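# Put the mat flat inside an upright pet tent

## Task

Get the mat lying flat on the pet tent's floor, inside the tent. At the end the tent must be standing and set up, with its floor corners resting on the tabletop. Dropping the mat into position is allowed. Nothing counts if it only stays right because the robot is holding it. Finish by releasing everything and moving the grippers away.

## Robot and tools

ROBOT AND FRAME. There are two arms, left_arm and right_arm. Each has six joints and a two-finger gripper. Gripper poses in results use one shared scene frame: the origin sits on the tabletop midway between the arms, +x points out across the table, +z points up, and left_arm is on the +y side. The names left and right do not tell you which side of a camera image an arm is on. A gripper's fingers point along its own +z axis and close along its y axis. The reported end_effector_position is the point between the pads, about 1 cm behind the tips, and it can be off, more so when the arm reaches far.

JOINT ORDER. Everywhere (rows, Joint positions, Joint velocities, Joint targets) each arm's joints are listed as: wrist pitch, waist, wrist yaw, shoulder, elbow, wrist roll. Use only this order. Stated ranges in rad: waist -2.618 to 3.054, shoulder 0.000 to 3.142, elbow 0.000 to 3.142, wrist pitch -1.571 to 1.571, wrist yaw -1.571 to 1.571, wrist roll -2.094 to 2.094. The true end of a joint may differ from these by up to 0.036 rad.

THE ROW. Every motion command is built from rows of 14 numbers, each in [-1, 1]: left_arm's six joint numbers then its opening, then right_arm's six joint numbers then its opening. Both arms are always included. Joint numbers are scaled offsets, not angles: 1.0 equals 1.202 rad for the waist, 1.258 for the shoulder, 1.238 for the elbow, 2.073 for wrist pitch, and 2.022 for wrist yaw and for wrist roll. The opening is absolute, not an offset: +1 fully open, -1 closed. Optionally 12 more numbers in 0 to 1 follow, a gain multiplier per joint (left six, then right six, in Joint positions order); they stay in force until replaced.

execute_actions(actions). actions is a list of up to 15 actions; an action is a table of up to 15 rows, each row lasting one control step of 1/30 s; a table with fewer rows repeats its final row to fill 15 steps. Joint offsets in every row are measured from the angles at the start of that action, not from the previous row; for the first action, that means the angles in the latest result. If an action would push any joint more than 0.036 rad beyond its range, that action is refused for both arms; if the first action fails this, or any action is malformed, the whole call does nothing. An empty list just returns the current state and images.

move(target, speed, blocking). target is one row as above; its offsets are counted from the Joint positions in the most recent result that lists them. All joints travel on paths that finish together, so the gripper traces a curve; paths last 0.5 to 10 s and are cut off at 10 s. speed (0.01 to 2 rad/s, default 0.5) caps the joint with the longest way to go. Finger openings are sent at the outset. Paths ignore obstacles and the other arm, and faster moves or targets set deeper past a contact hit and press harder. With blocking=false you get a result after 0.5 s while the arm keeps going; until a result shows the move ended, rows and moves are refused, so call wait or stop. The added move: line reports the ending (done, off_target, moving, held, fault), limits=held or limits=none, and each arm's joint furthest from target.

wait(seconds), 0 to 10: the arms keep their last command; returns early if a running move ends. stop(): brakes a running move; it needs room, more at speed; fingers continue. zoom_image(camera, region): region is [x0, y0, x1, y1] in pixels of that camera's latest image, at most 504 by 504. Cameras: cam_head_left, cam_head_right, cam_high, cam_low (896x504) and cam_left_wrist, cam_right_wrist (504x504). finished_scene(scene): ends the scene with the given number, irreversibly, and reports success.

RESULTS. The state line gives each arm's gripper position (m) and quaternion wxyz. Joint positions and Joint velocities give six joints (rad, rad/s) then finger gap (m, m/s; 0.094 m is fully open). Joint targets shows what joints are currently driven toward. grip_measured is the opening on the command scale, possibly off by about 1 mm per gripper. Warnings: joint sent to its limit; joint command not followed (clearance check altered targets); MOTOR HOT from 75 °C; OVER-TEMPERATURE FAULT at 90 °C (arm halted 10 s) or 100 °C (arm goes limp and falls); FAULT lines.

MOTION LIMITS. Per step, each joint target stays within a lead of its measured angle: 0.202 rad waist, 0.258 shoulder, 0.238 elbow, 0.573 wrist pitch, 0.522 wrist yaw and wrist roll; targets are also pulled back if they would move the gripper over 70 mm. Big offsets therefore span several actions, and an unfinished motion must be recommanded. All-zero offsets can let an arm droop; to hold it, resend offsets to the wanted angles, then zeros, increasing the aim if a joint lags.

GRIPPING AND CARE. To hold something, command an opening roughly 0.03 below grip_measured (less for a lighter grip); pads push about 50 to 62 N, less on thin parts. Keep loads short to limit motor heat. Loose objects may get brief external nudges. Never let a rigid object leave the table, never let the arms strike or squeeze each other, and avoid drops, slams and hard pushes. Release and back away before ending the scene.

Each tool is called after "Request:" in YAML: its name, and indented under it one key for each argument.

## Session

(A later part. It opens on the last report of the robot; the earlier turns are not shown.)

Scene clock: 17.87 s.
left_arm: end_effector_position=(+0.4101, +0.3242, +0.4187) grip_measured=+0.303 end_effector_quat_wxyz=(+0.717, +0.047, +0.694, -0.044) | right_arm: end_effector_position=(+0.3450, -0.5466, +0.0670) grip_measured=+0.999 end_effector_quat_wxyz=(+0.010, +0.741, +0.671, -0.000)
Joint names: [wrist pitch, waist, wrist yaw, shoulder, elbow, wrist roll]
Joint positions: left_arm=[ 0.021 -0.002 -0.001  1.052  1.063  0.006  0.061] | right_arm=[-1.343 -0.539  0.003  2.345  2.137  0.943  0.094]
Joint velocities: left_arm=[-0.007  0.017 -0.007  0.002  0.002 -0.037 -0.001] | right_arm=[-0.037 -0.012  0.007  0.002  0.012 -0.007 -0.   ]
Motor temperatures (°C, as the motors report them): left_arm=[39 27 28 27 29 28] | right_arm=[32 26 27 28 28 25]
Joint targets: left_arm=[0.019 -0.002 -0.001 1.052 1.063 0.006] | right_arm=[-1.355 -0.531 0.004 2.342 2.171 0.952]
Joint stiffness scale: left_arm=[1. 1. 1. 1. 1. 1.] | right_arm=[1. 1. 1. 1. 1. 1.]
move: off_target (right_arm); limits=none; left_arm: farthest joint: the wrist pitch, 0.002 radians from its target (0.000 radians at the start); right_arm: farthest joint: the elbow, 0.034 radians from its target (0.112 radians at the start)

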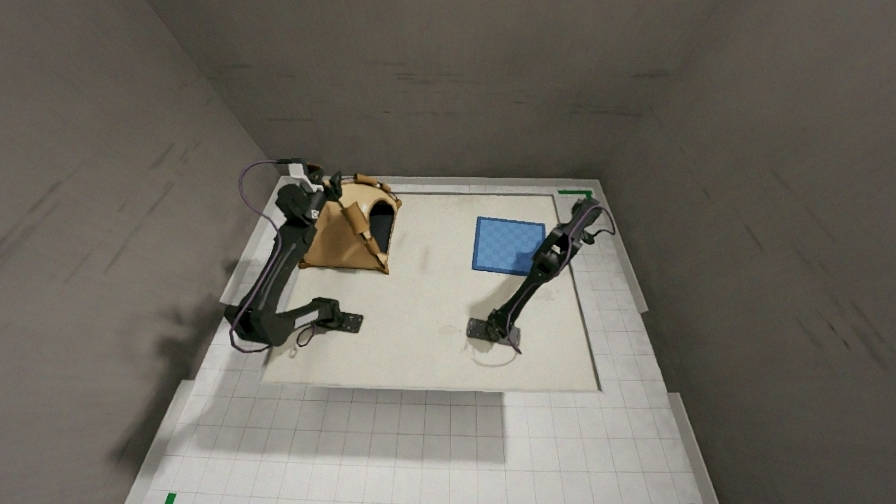

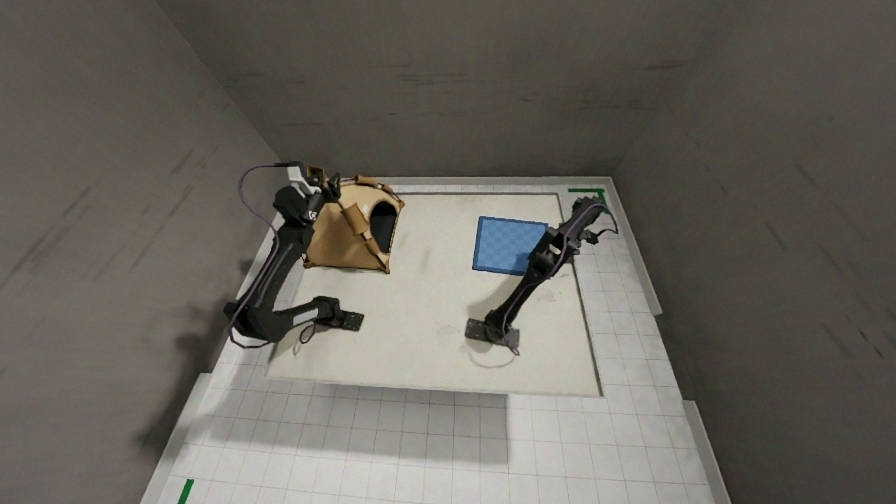

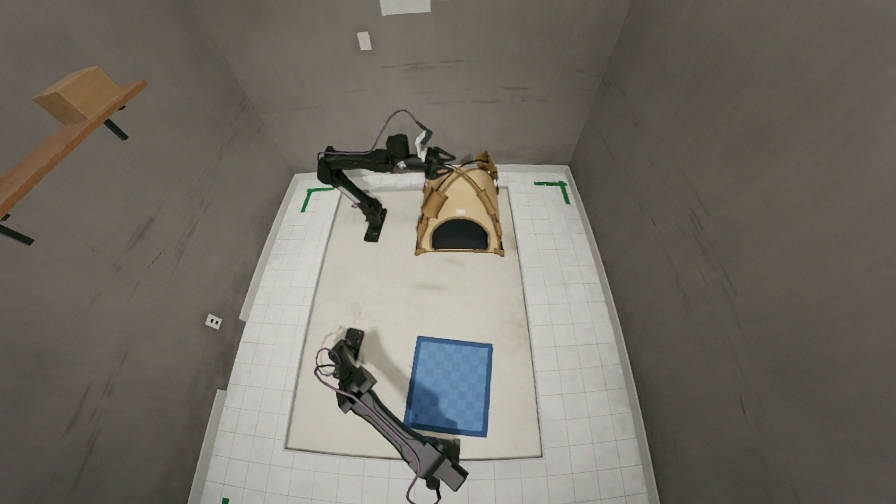

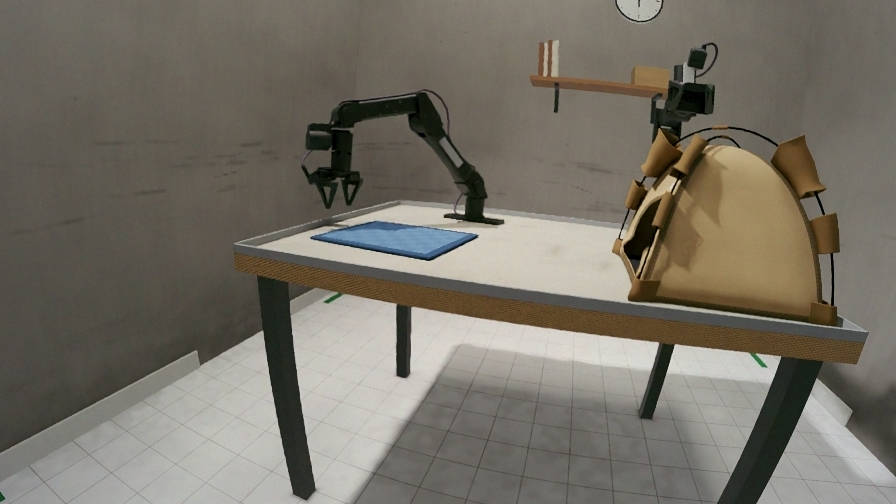

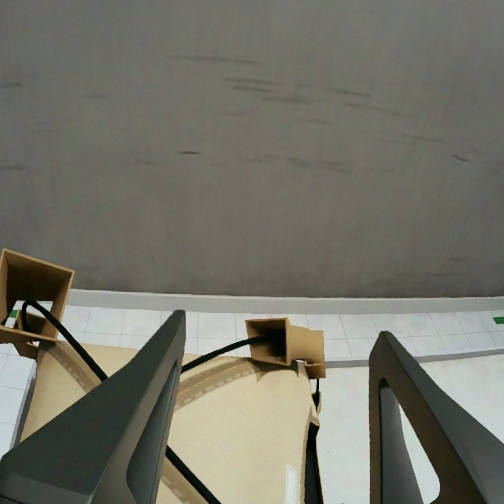

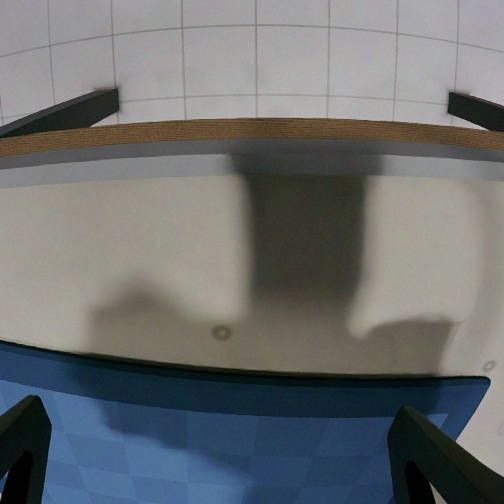

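Request:
execute_actions:
  actions: []

Scene clock: 19.40 s.
left_arm: end_effector_position=(+0.4101, +0.3242, +0.4187) grip_measured=+0.303 end_effector_quat_wxyz=(+0.717, +0.047, +0.694, -0.044) | right_arm: end_effector_position=(+0.3449, -0.5465, +0.0670) grip_measured=+0.999 end_effector_quat_wxyz=(+0.010, +0.742, +0.671, -0.000)
Joint names: [wrist pitch, waist, wrist yaw, shoulder, elbow, wrist roll]
Joint positions: left_arm=[ 0.021 -0.002 -0.001  1.052  1.063  0.006  0.061] | right_arm=[-1.344 -0.539  0.003  2.345  2.137  0.944  0.094]
Joint velocities: left_arm=[-0.051 -0.002 -0.007 -0.007  0.002  0.066  0.   ] | right_arm=[-0.022 -0.017 -0.007  0.012 -0.002 -0.066  0.   ]
Motor temperatures (°C, as the motors report them): left_arm=[40 27 28 27 29 28] | right_arm=[32 26 27 29 28 25]
Joint targets: left_arm=[0.019 -0.002 -0.001 1.052 1.063 0.006] | right_arm=[-1.355 -0.531 0.004 2.342 2.171 0.952]
Joint stiffness scale: left_arm=[1. 1. 1. 1. 1. 1.] | right_arm=[1. 1. 1. 1. 1. 1.]

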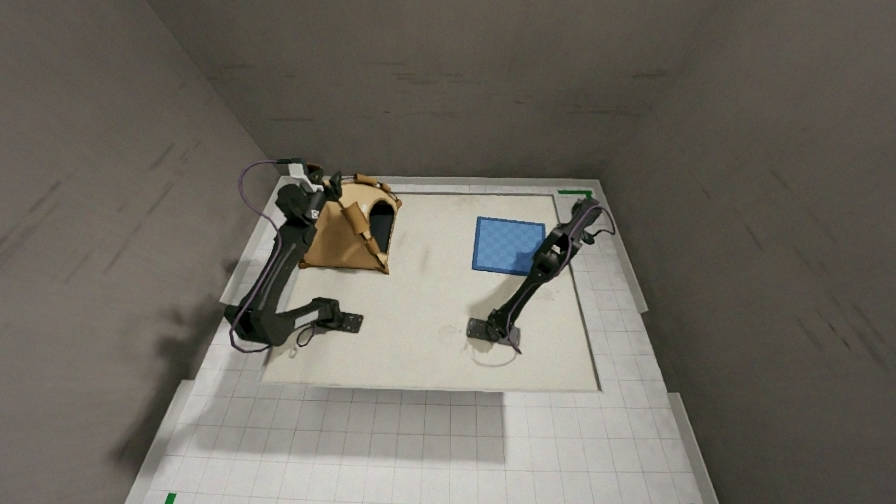

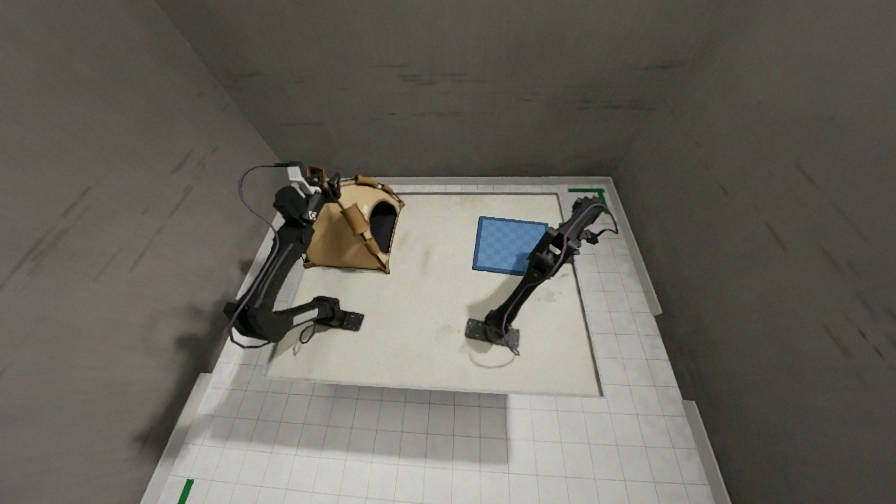

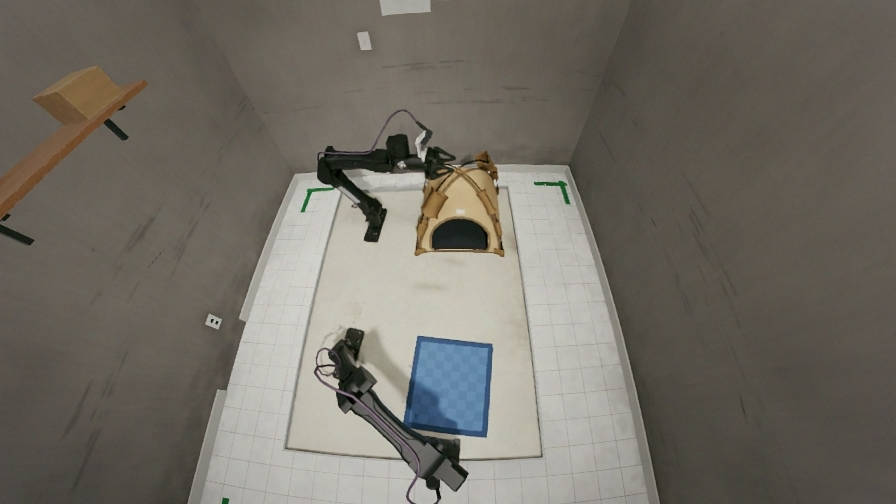

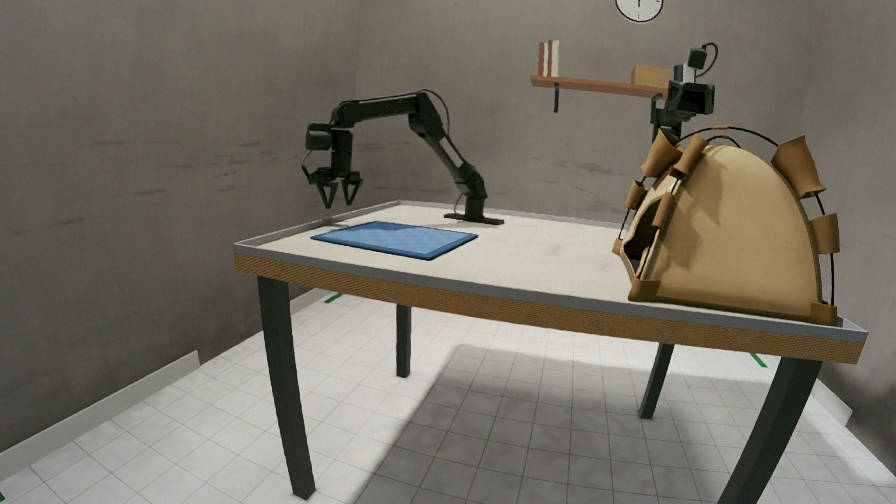

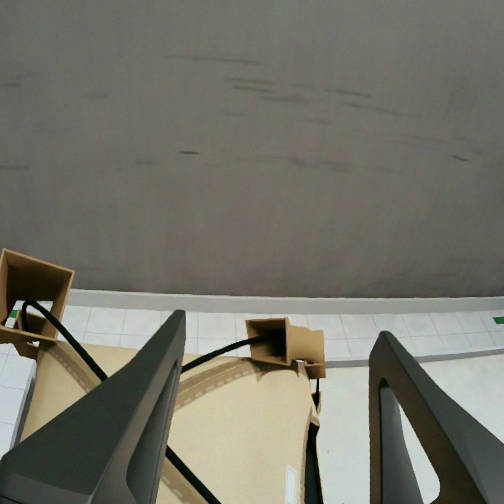

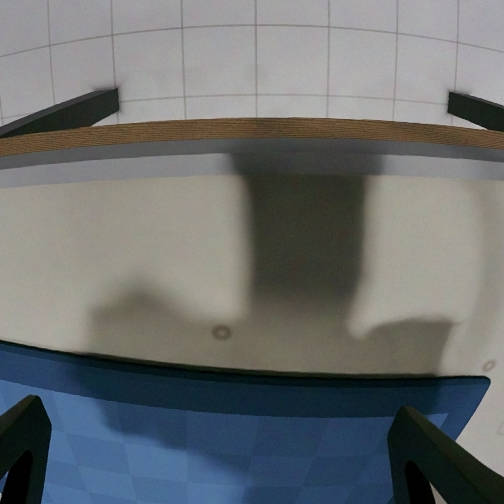

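Request:
move:
  target: [0,0,0,0,0,0,0.3,0.078,0,0,0.024,-0.12,0,1]
  speed: 0.2

Scene clock: 21.27 s.
left_arm: end_effector_position=(+0.4100, +0.3242, +0.4194) grip_measured=+0.303 end_effector_quat_wxyz=(+0.718, +0.047, +0.693, -0.045) | right_arm: end_effector_position=(+0.3426, -0.5444, +0.0155) grip_measured=+0.999 end_effector_quat_wxyz=(-0.005, +0.742, +0.671, -0.002)
Joint names: [wrist pitch, waist, wrist yaw, shoulder, elbow, wrist roll]
Joint positions: left_arm=[ 0.024 -0.002 -0.001  1.052  1.063  0.006  0.061] | right_arm=[-1.197 -0.539  0.003  2.382  1.997  0.944  0.094]
Joint velocities: left_arm=[-0.037 -0.027  0.037 -0.012 -0.002  0.066 -0.002] | right_arm=[ 0.022  0.007  0.037 -0.007  0.012 -0.037 -0.001]
Motor temperatures (°C, as the motors report them): left_arm=[40 27 28 27 29 28] | right_arm=[32 26 27 29 28 25]
Joint targets: left_arm=[0.021 -0.002 -0.001 1.052 1.063 0.006] | right_arm=[-1.182 -0.539 0.003 2.376 1.989 0.944]
Joint stiffness scale: left_arm=[1. 1. 1. 1. 1. 1.] | right_arm=[1. 1. 1. 1. 1. 1.]
move: done; limits=none; left_arm: farthest joint: the wrist pitch, 0.003 radians from its target (0.000 radians at the start); right_arm: farthest joint: the wrist pitch, 0.014 radians from its target (0.161 radians at the start)

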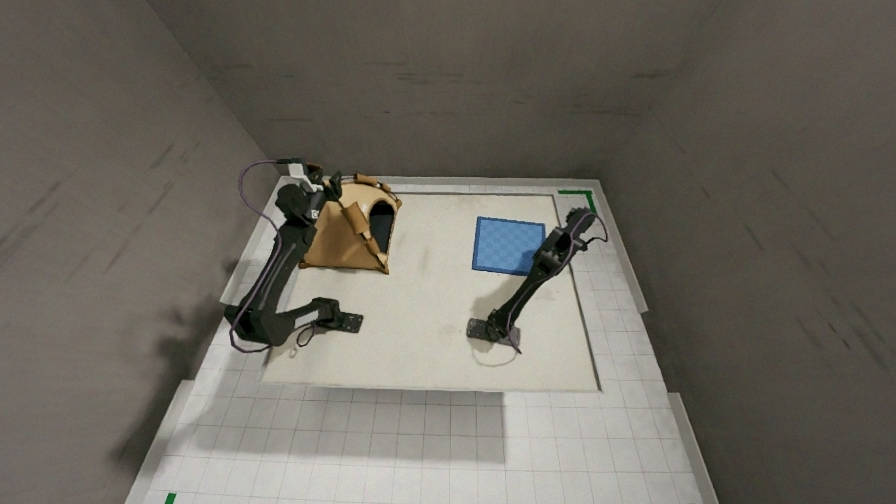

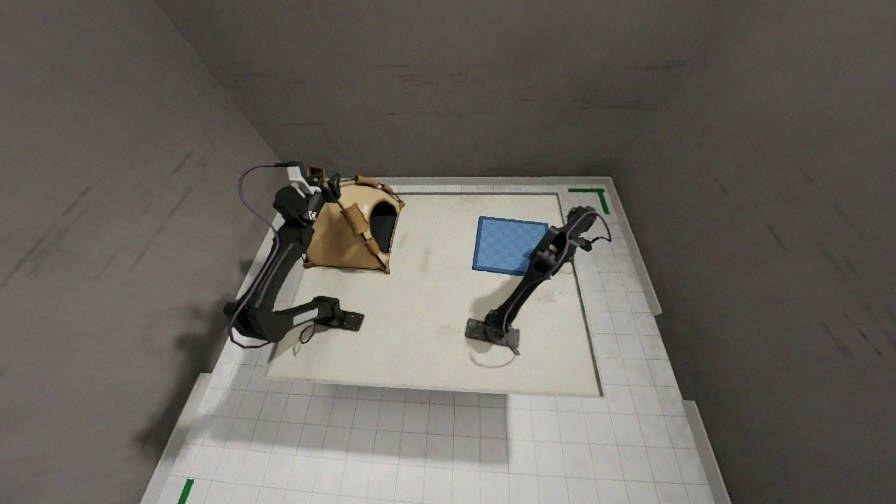

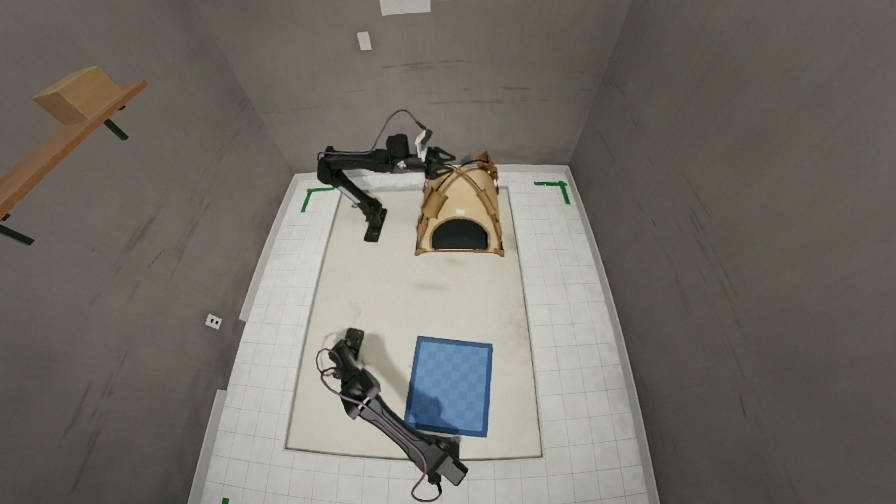

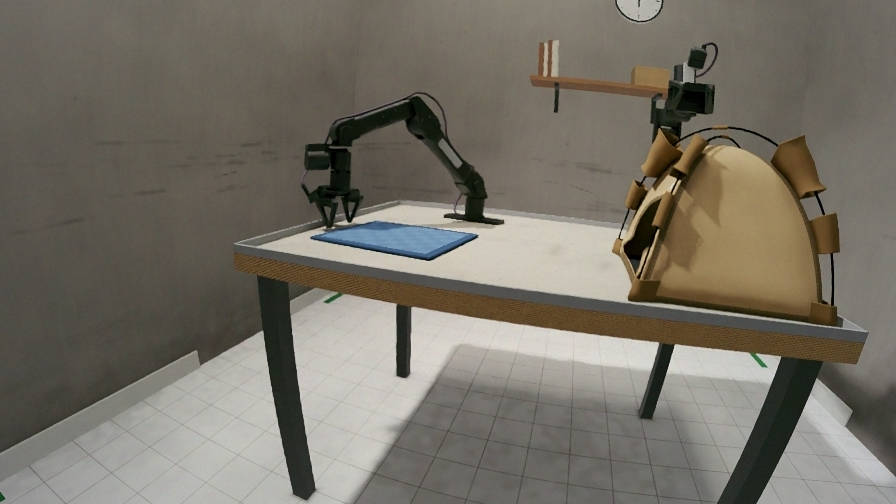

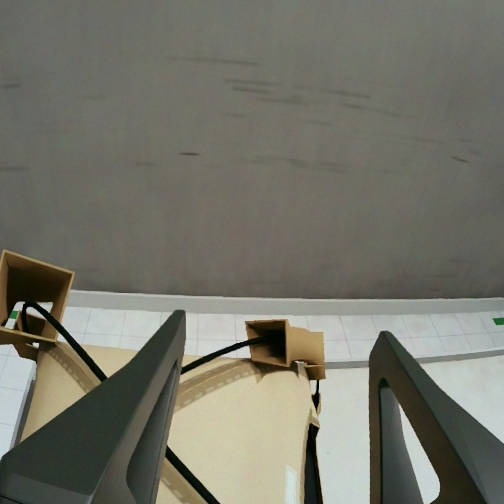

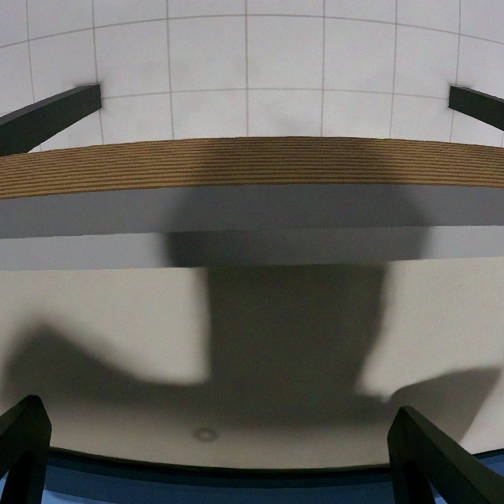

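Request:
move:
  target: [0,0,0,0,0,0,0.3,0.01,0,0,0.004,-0.022,0,1]
  speed: 0.1

Request:
move:
  target: [0,0,0,0,0,0,0.3,0,0.3,0,0,-0.01,0.15,1]
  speed: 0.2

Scene clock: 22.73 s.
left_arm: end_effector_position=(+0.4100, +0.3242, +0.4200) grip_measured=+0.303 end_effector_quat_wxyz=(+0.719, +0.047, +0.692, -0.045) | right_arm: end_effector_position=(+0.3402, -0.5422, +0.0088) grip_measured=+0.999 end_effector_quat_wxyz=(-0.012, +0.742, +0.671, -0.002)
Joint names: [wrist pitch, waist, wrist yaw, shoulder, elbow, wrist roll]
Joint positions: left_arm=[ 0.027 -0.002 -0.001  1.052  1.063  0.006  0.061] | right_arm=[-1.189 -0.539  0.002  2.389  1.982  0.944  0.094]
Joint velocities: left_arm=[-0.051 -0.007  0.022 -0.007 -0.002  0.037 -0.001] | right_arm=[ 0.007 -0.017  0.022  0.027 -0.002 -0.022 -0.   ]
Motor temperatures (°C, as the motors report them): left_arm=[40 27 28 27 29 28] | right_arm=[32 26 27 29 28 25]
Joint targets: left_arm=[0.024 -0.002 -0.001 1.052 1.063 0.006] | right_arm=[-1.176 -0.539 0.003 2.387 1.970 0.944]
Joint stiffness scale: left_arm=[1. 1. 1. 1. 1. 1.] | right_arm=[1. 1. 1. 1. 1. 1.]
move: done; limits=none; left_arm: farthest joint: the wrist pitch, 0.003 radians from its target (0.000 radians at the start); right_arm: farthest joint: the elbow, 0.012 radians from its target (0.028 radians at the start)

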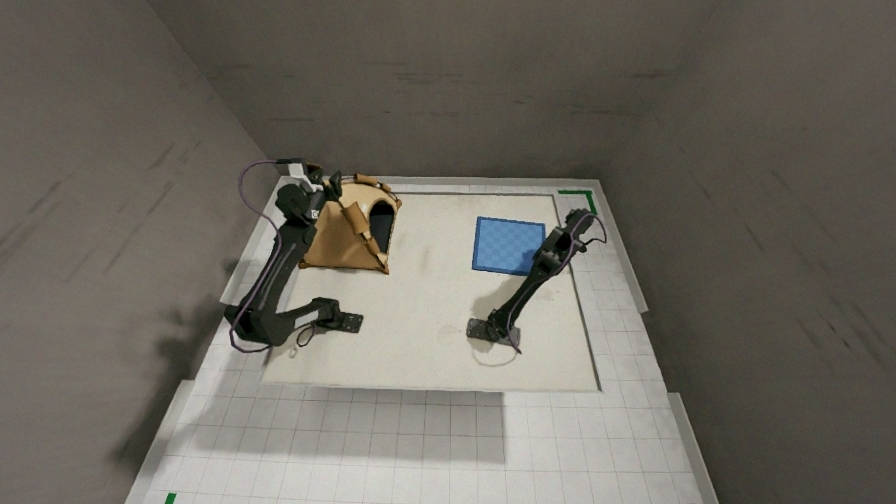

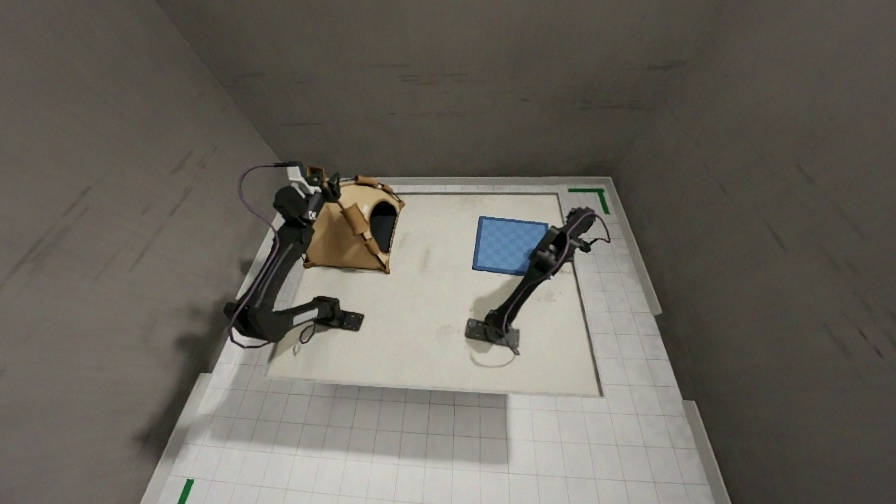

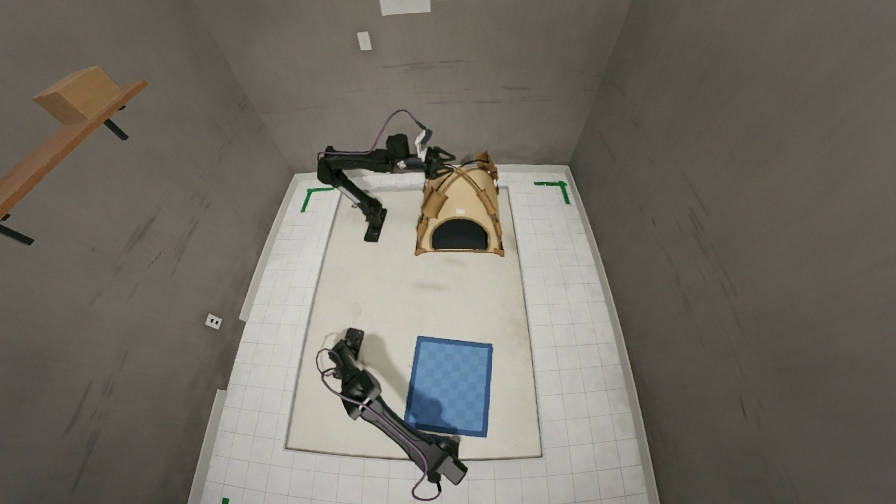

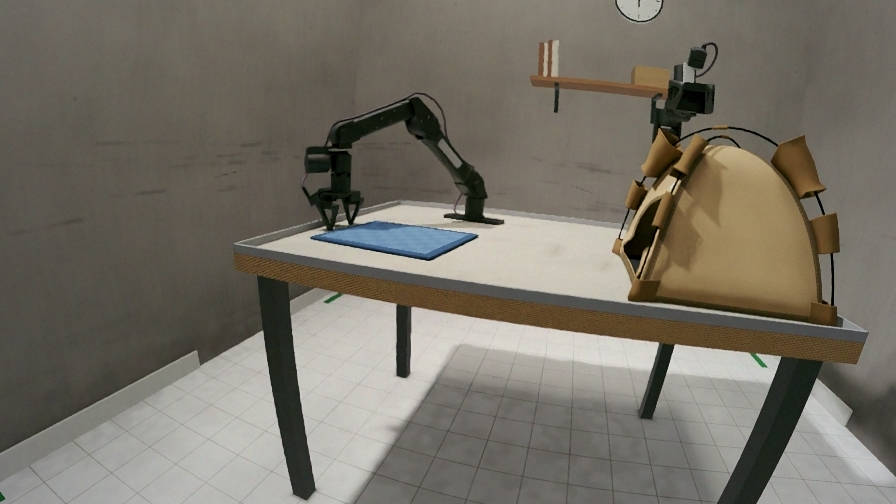

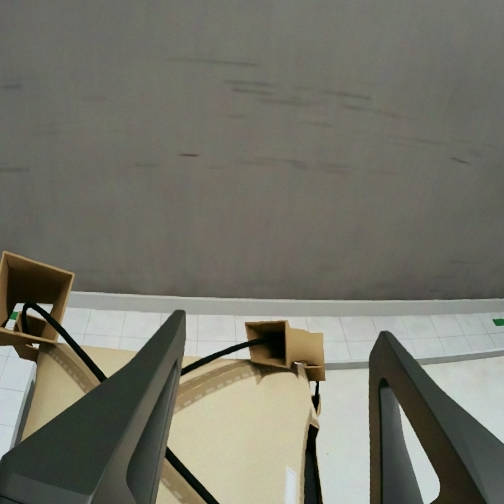

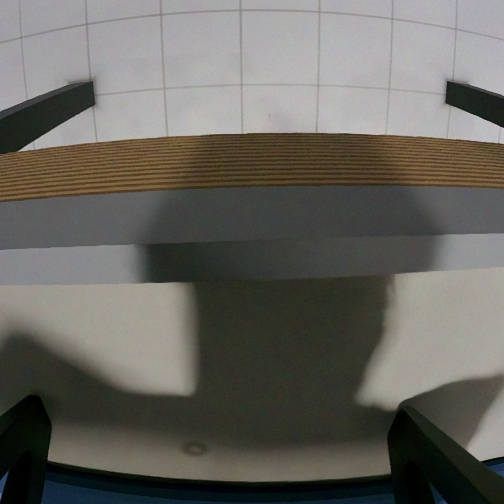

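Scene clock: 25.07 s.
left_arm: end_effector_position=(+0.4100, +0.3242, +0.4207) grip_measured=+0.303 end_effector_quat_wxyz=(+0.720, +0.047, +0.691, -0.045) | right_arm: end_effector_position=(+0.4243, -0.4041, +0.0088) grip_measured=+0.999 end_effector_quat_wxyz=(-0.011, +0.719, +0.694, -0.006)
Joint names: [wrist pitch, waist, wrist yaw, shoulder, elbow, wrist roll]
Joint positions: left_arm=[ 0.029 -0.002 -0.001  1.052  1.063  0.006  0.061] | right_arm=[-1.189 -0.181  0.002  2.389  1.982  1.236  0.094]
Joint velocities: left_arm=[ 0.037 -0.007 -0.022 -0.002 -0.002  0.066 -0.   ] | right_arm=[ 0.037  0.007 -0.051 -0.012 -0.002  0.022 -0.001]
Motor temperatures (°C, as the motors report them): left_arm=[40 27 28 27 29 28] | right_arm=[31 26 27 29 28 25]
Joint targets: left_arm=[0.027 -0.002 -0.001 1.052 1.063 0.006] | right_arm=[-1.189 -0.178 0.003 2.389 1.969 1.247]
Joint stiffness scale: left_arm=[1. 1. 1. 1. 1. 1.] | right_arm=[1. 1. 1. 1. 1. 1.]
move: done; limits=none; left_arm: farthest joint: the wrist pitch, 0.002 radians from its target (0.000 radians at the start); right_arm: farthest joint: the elbow, 0.012 radians from its target (0.012 radians at the start)

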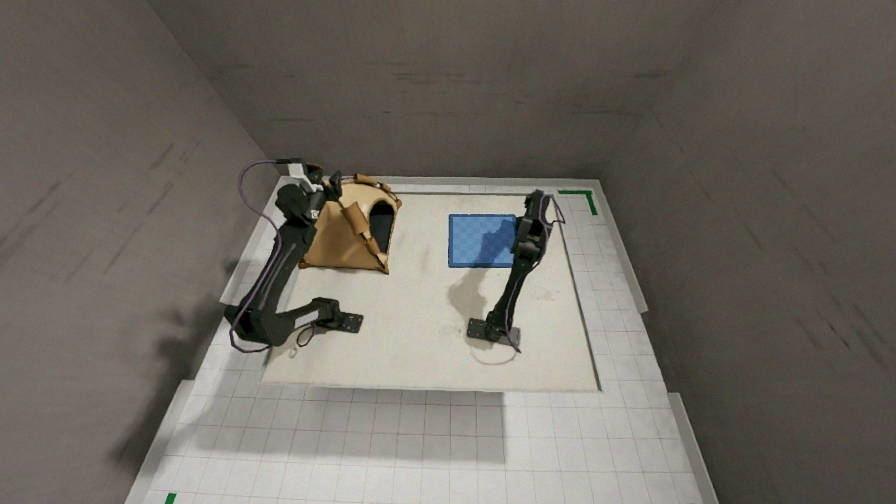

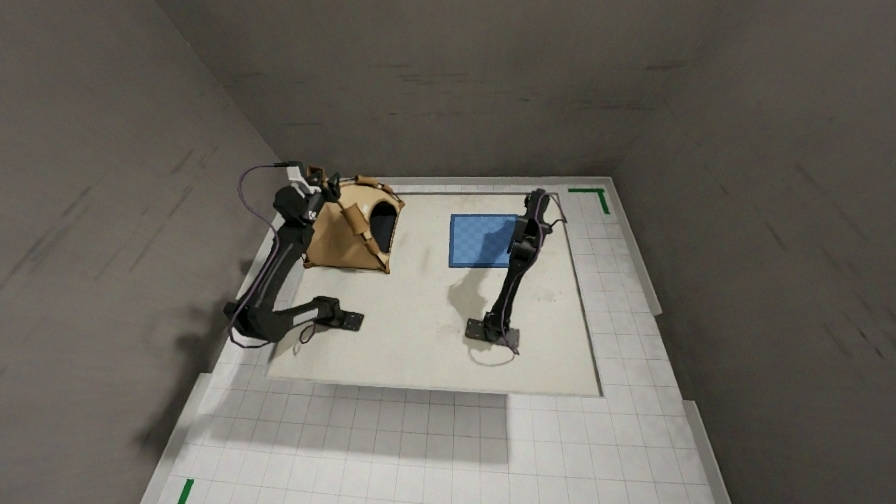

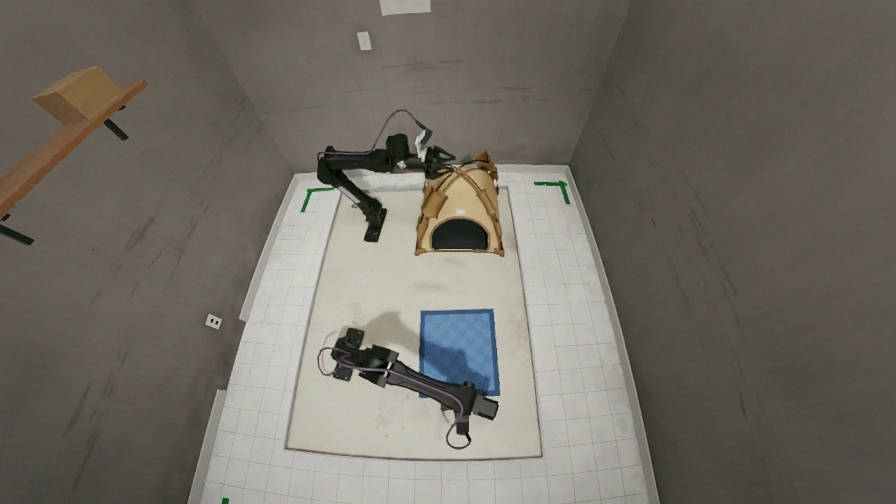

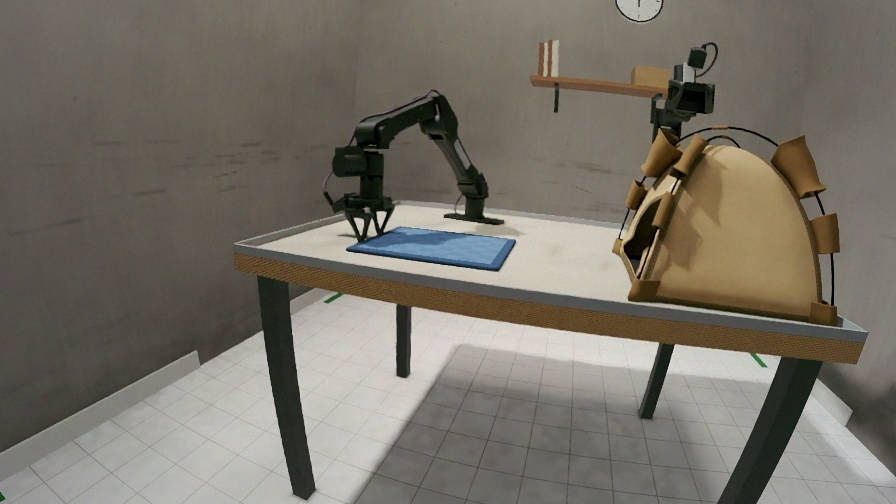

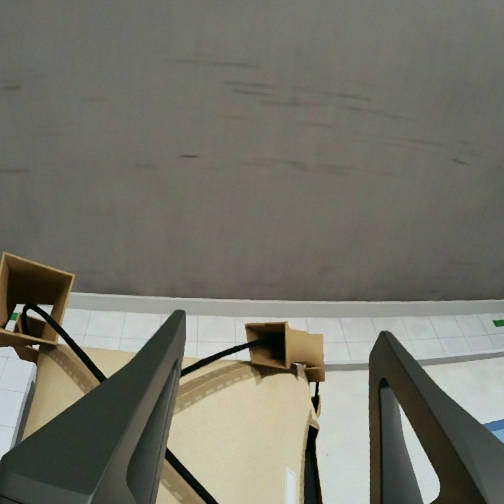

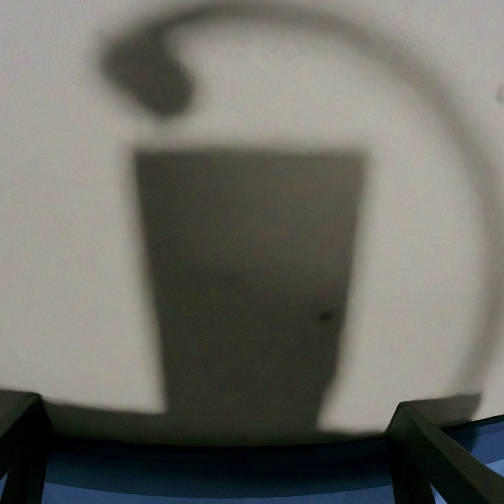

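Request:
move:
  target: [-0.53,0.11,0,0.455,0.71,0,0.3,0,0.42,0,0,-0.01,0.255,1]
  speed: 0.45

Scene clock: 28.97 s.
left_arm: end_effector_position=(+0.4608, +0.3706, +0.3484) grip_measured=+0.303 end_effector_quat_wxyz=(+0.407, +0.006, +0.913, +0.000) | right_arm: end_effector_position=(+0.4508, -0.1801, +0.0088) grip_measured=+0.999 end_effector_quat_wxyz=(-0.007, +0.721, +0.693, -0.011)
Joint names: [wrist pitch, waist, wrist yaw, shoulder, elbow, wrist roll]
Joint positions: left_arm=[-1.044  0.12  -0.001  1.609  1.92   0.006  0.061] | right_arm=[-1.189  0.319  0.002  2.389  1.982  1.741  0.094]
Joint velocities: left_arm=[ 0.11   0.002 -0.051 -0.007 -0.007 -0.037 -0.   ] | right_arm=[-0.051  0.012 -0.022 -0.012 -0.002 -0.081 -0.   ]
Motor temperatures (°C, as the motors report them): left_arm=[40 27 28 27 30 28] | right_arm=[31 26 27 29 28 25]
Joint targets: left_arm=[-1.069 0.130 -0.001 1.625 1.942 0.006] | right_arm=[-1.189 0.323 0.002 2.389 1.969 1.752]
Joint stiffness scale: left_arm=[1. 1. 1. 1. 1. 1.] | right_arm=[1. 1. 1. 1. 1. 1.]
move: off_target (left_arm); limits=none; left_arm: farthest joint: the wrist pitch, 0.026 radians from its target (1.099 radians at the start); right_arm: farthest joint: the elbow, 0.012 radians from its target (0.012 radians at the start)

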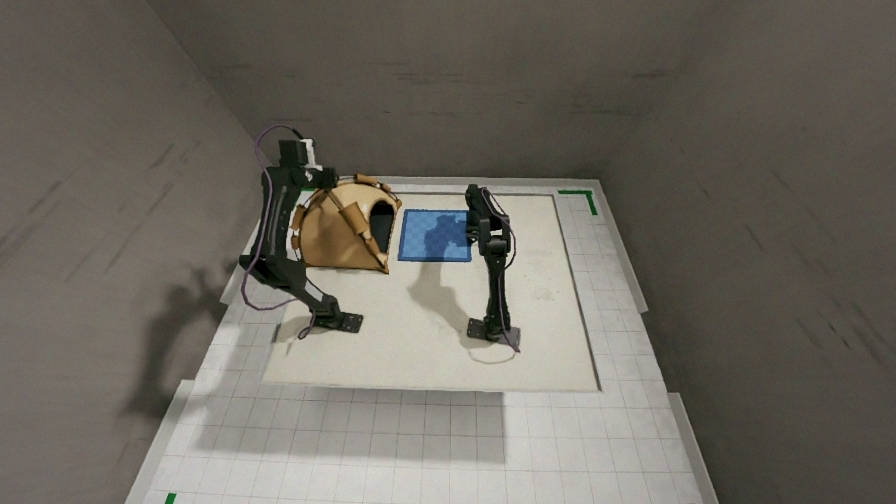

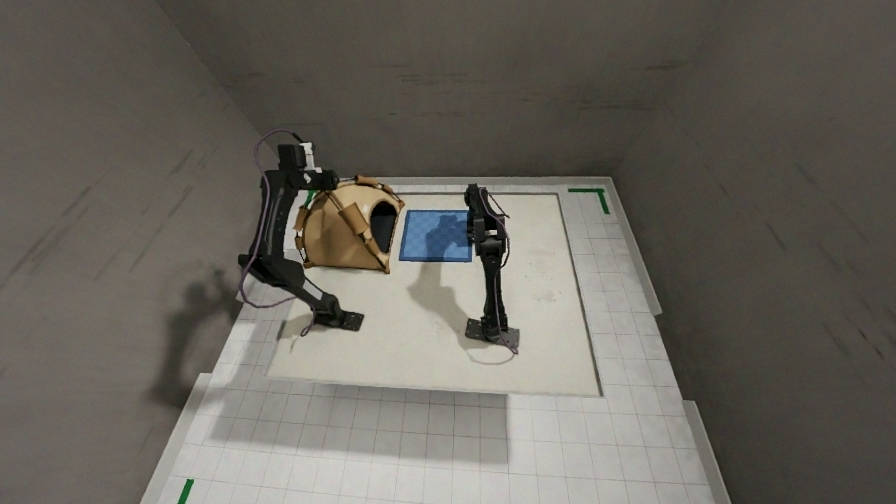

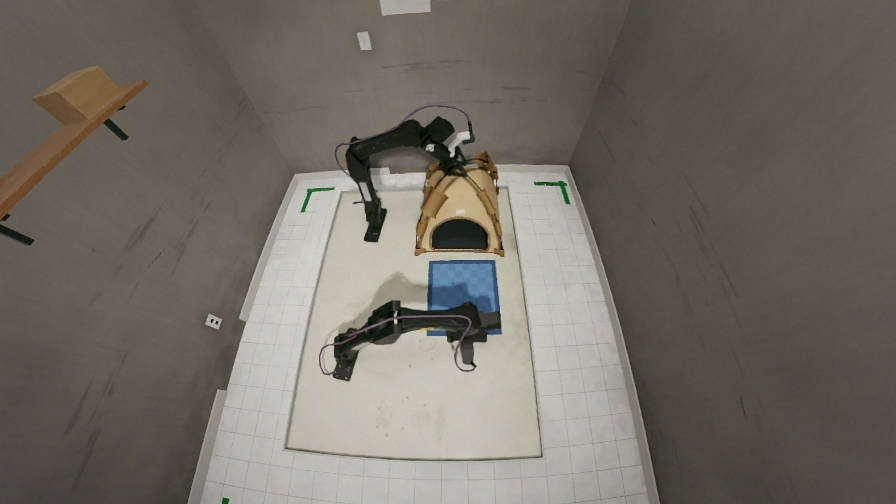

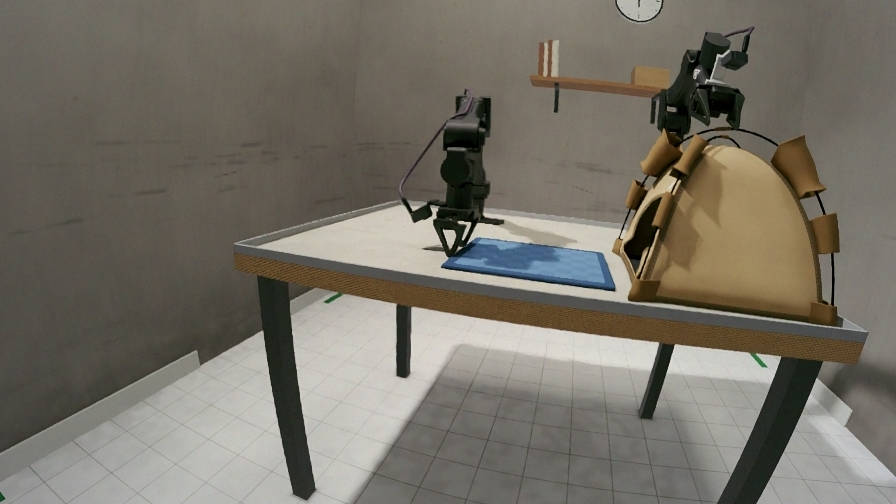

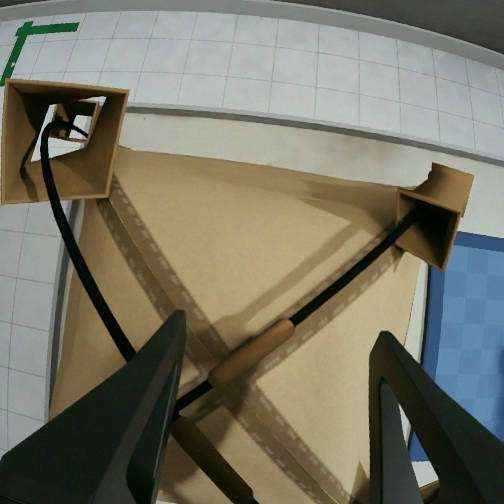

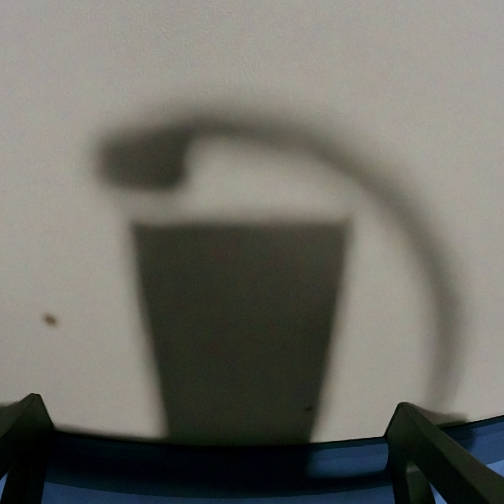

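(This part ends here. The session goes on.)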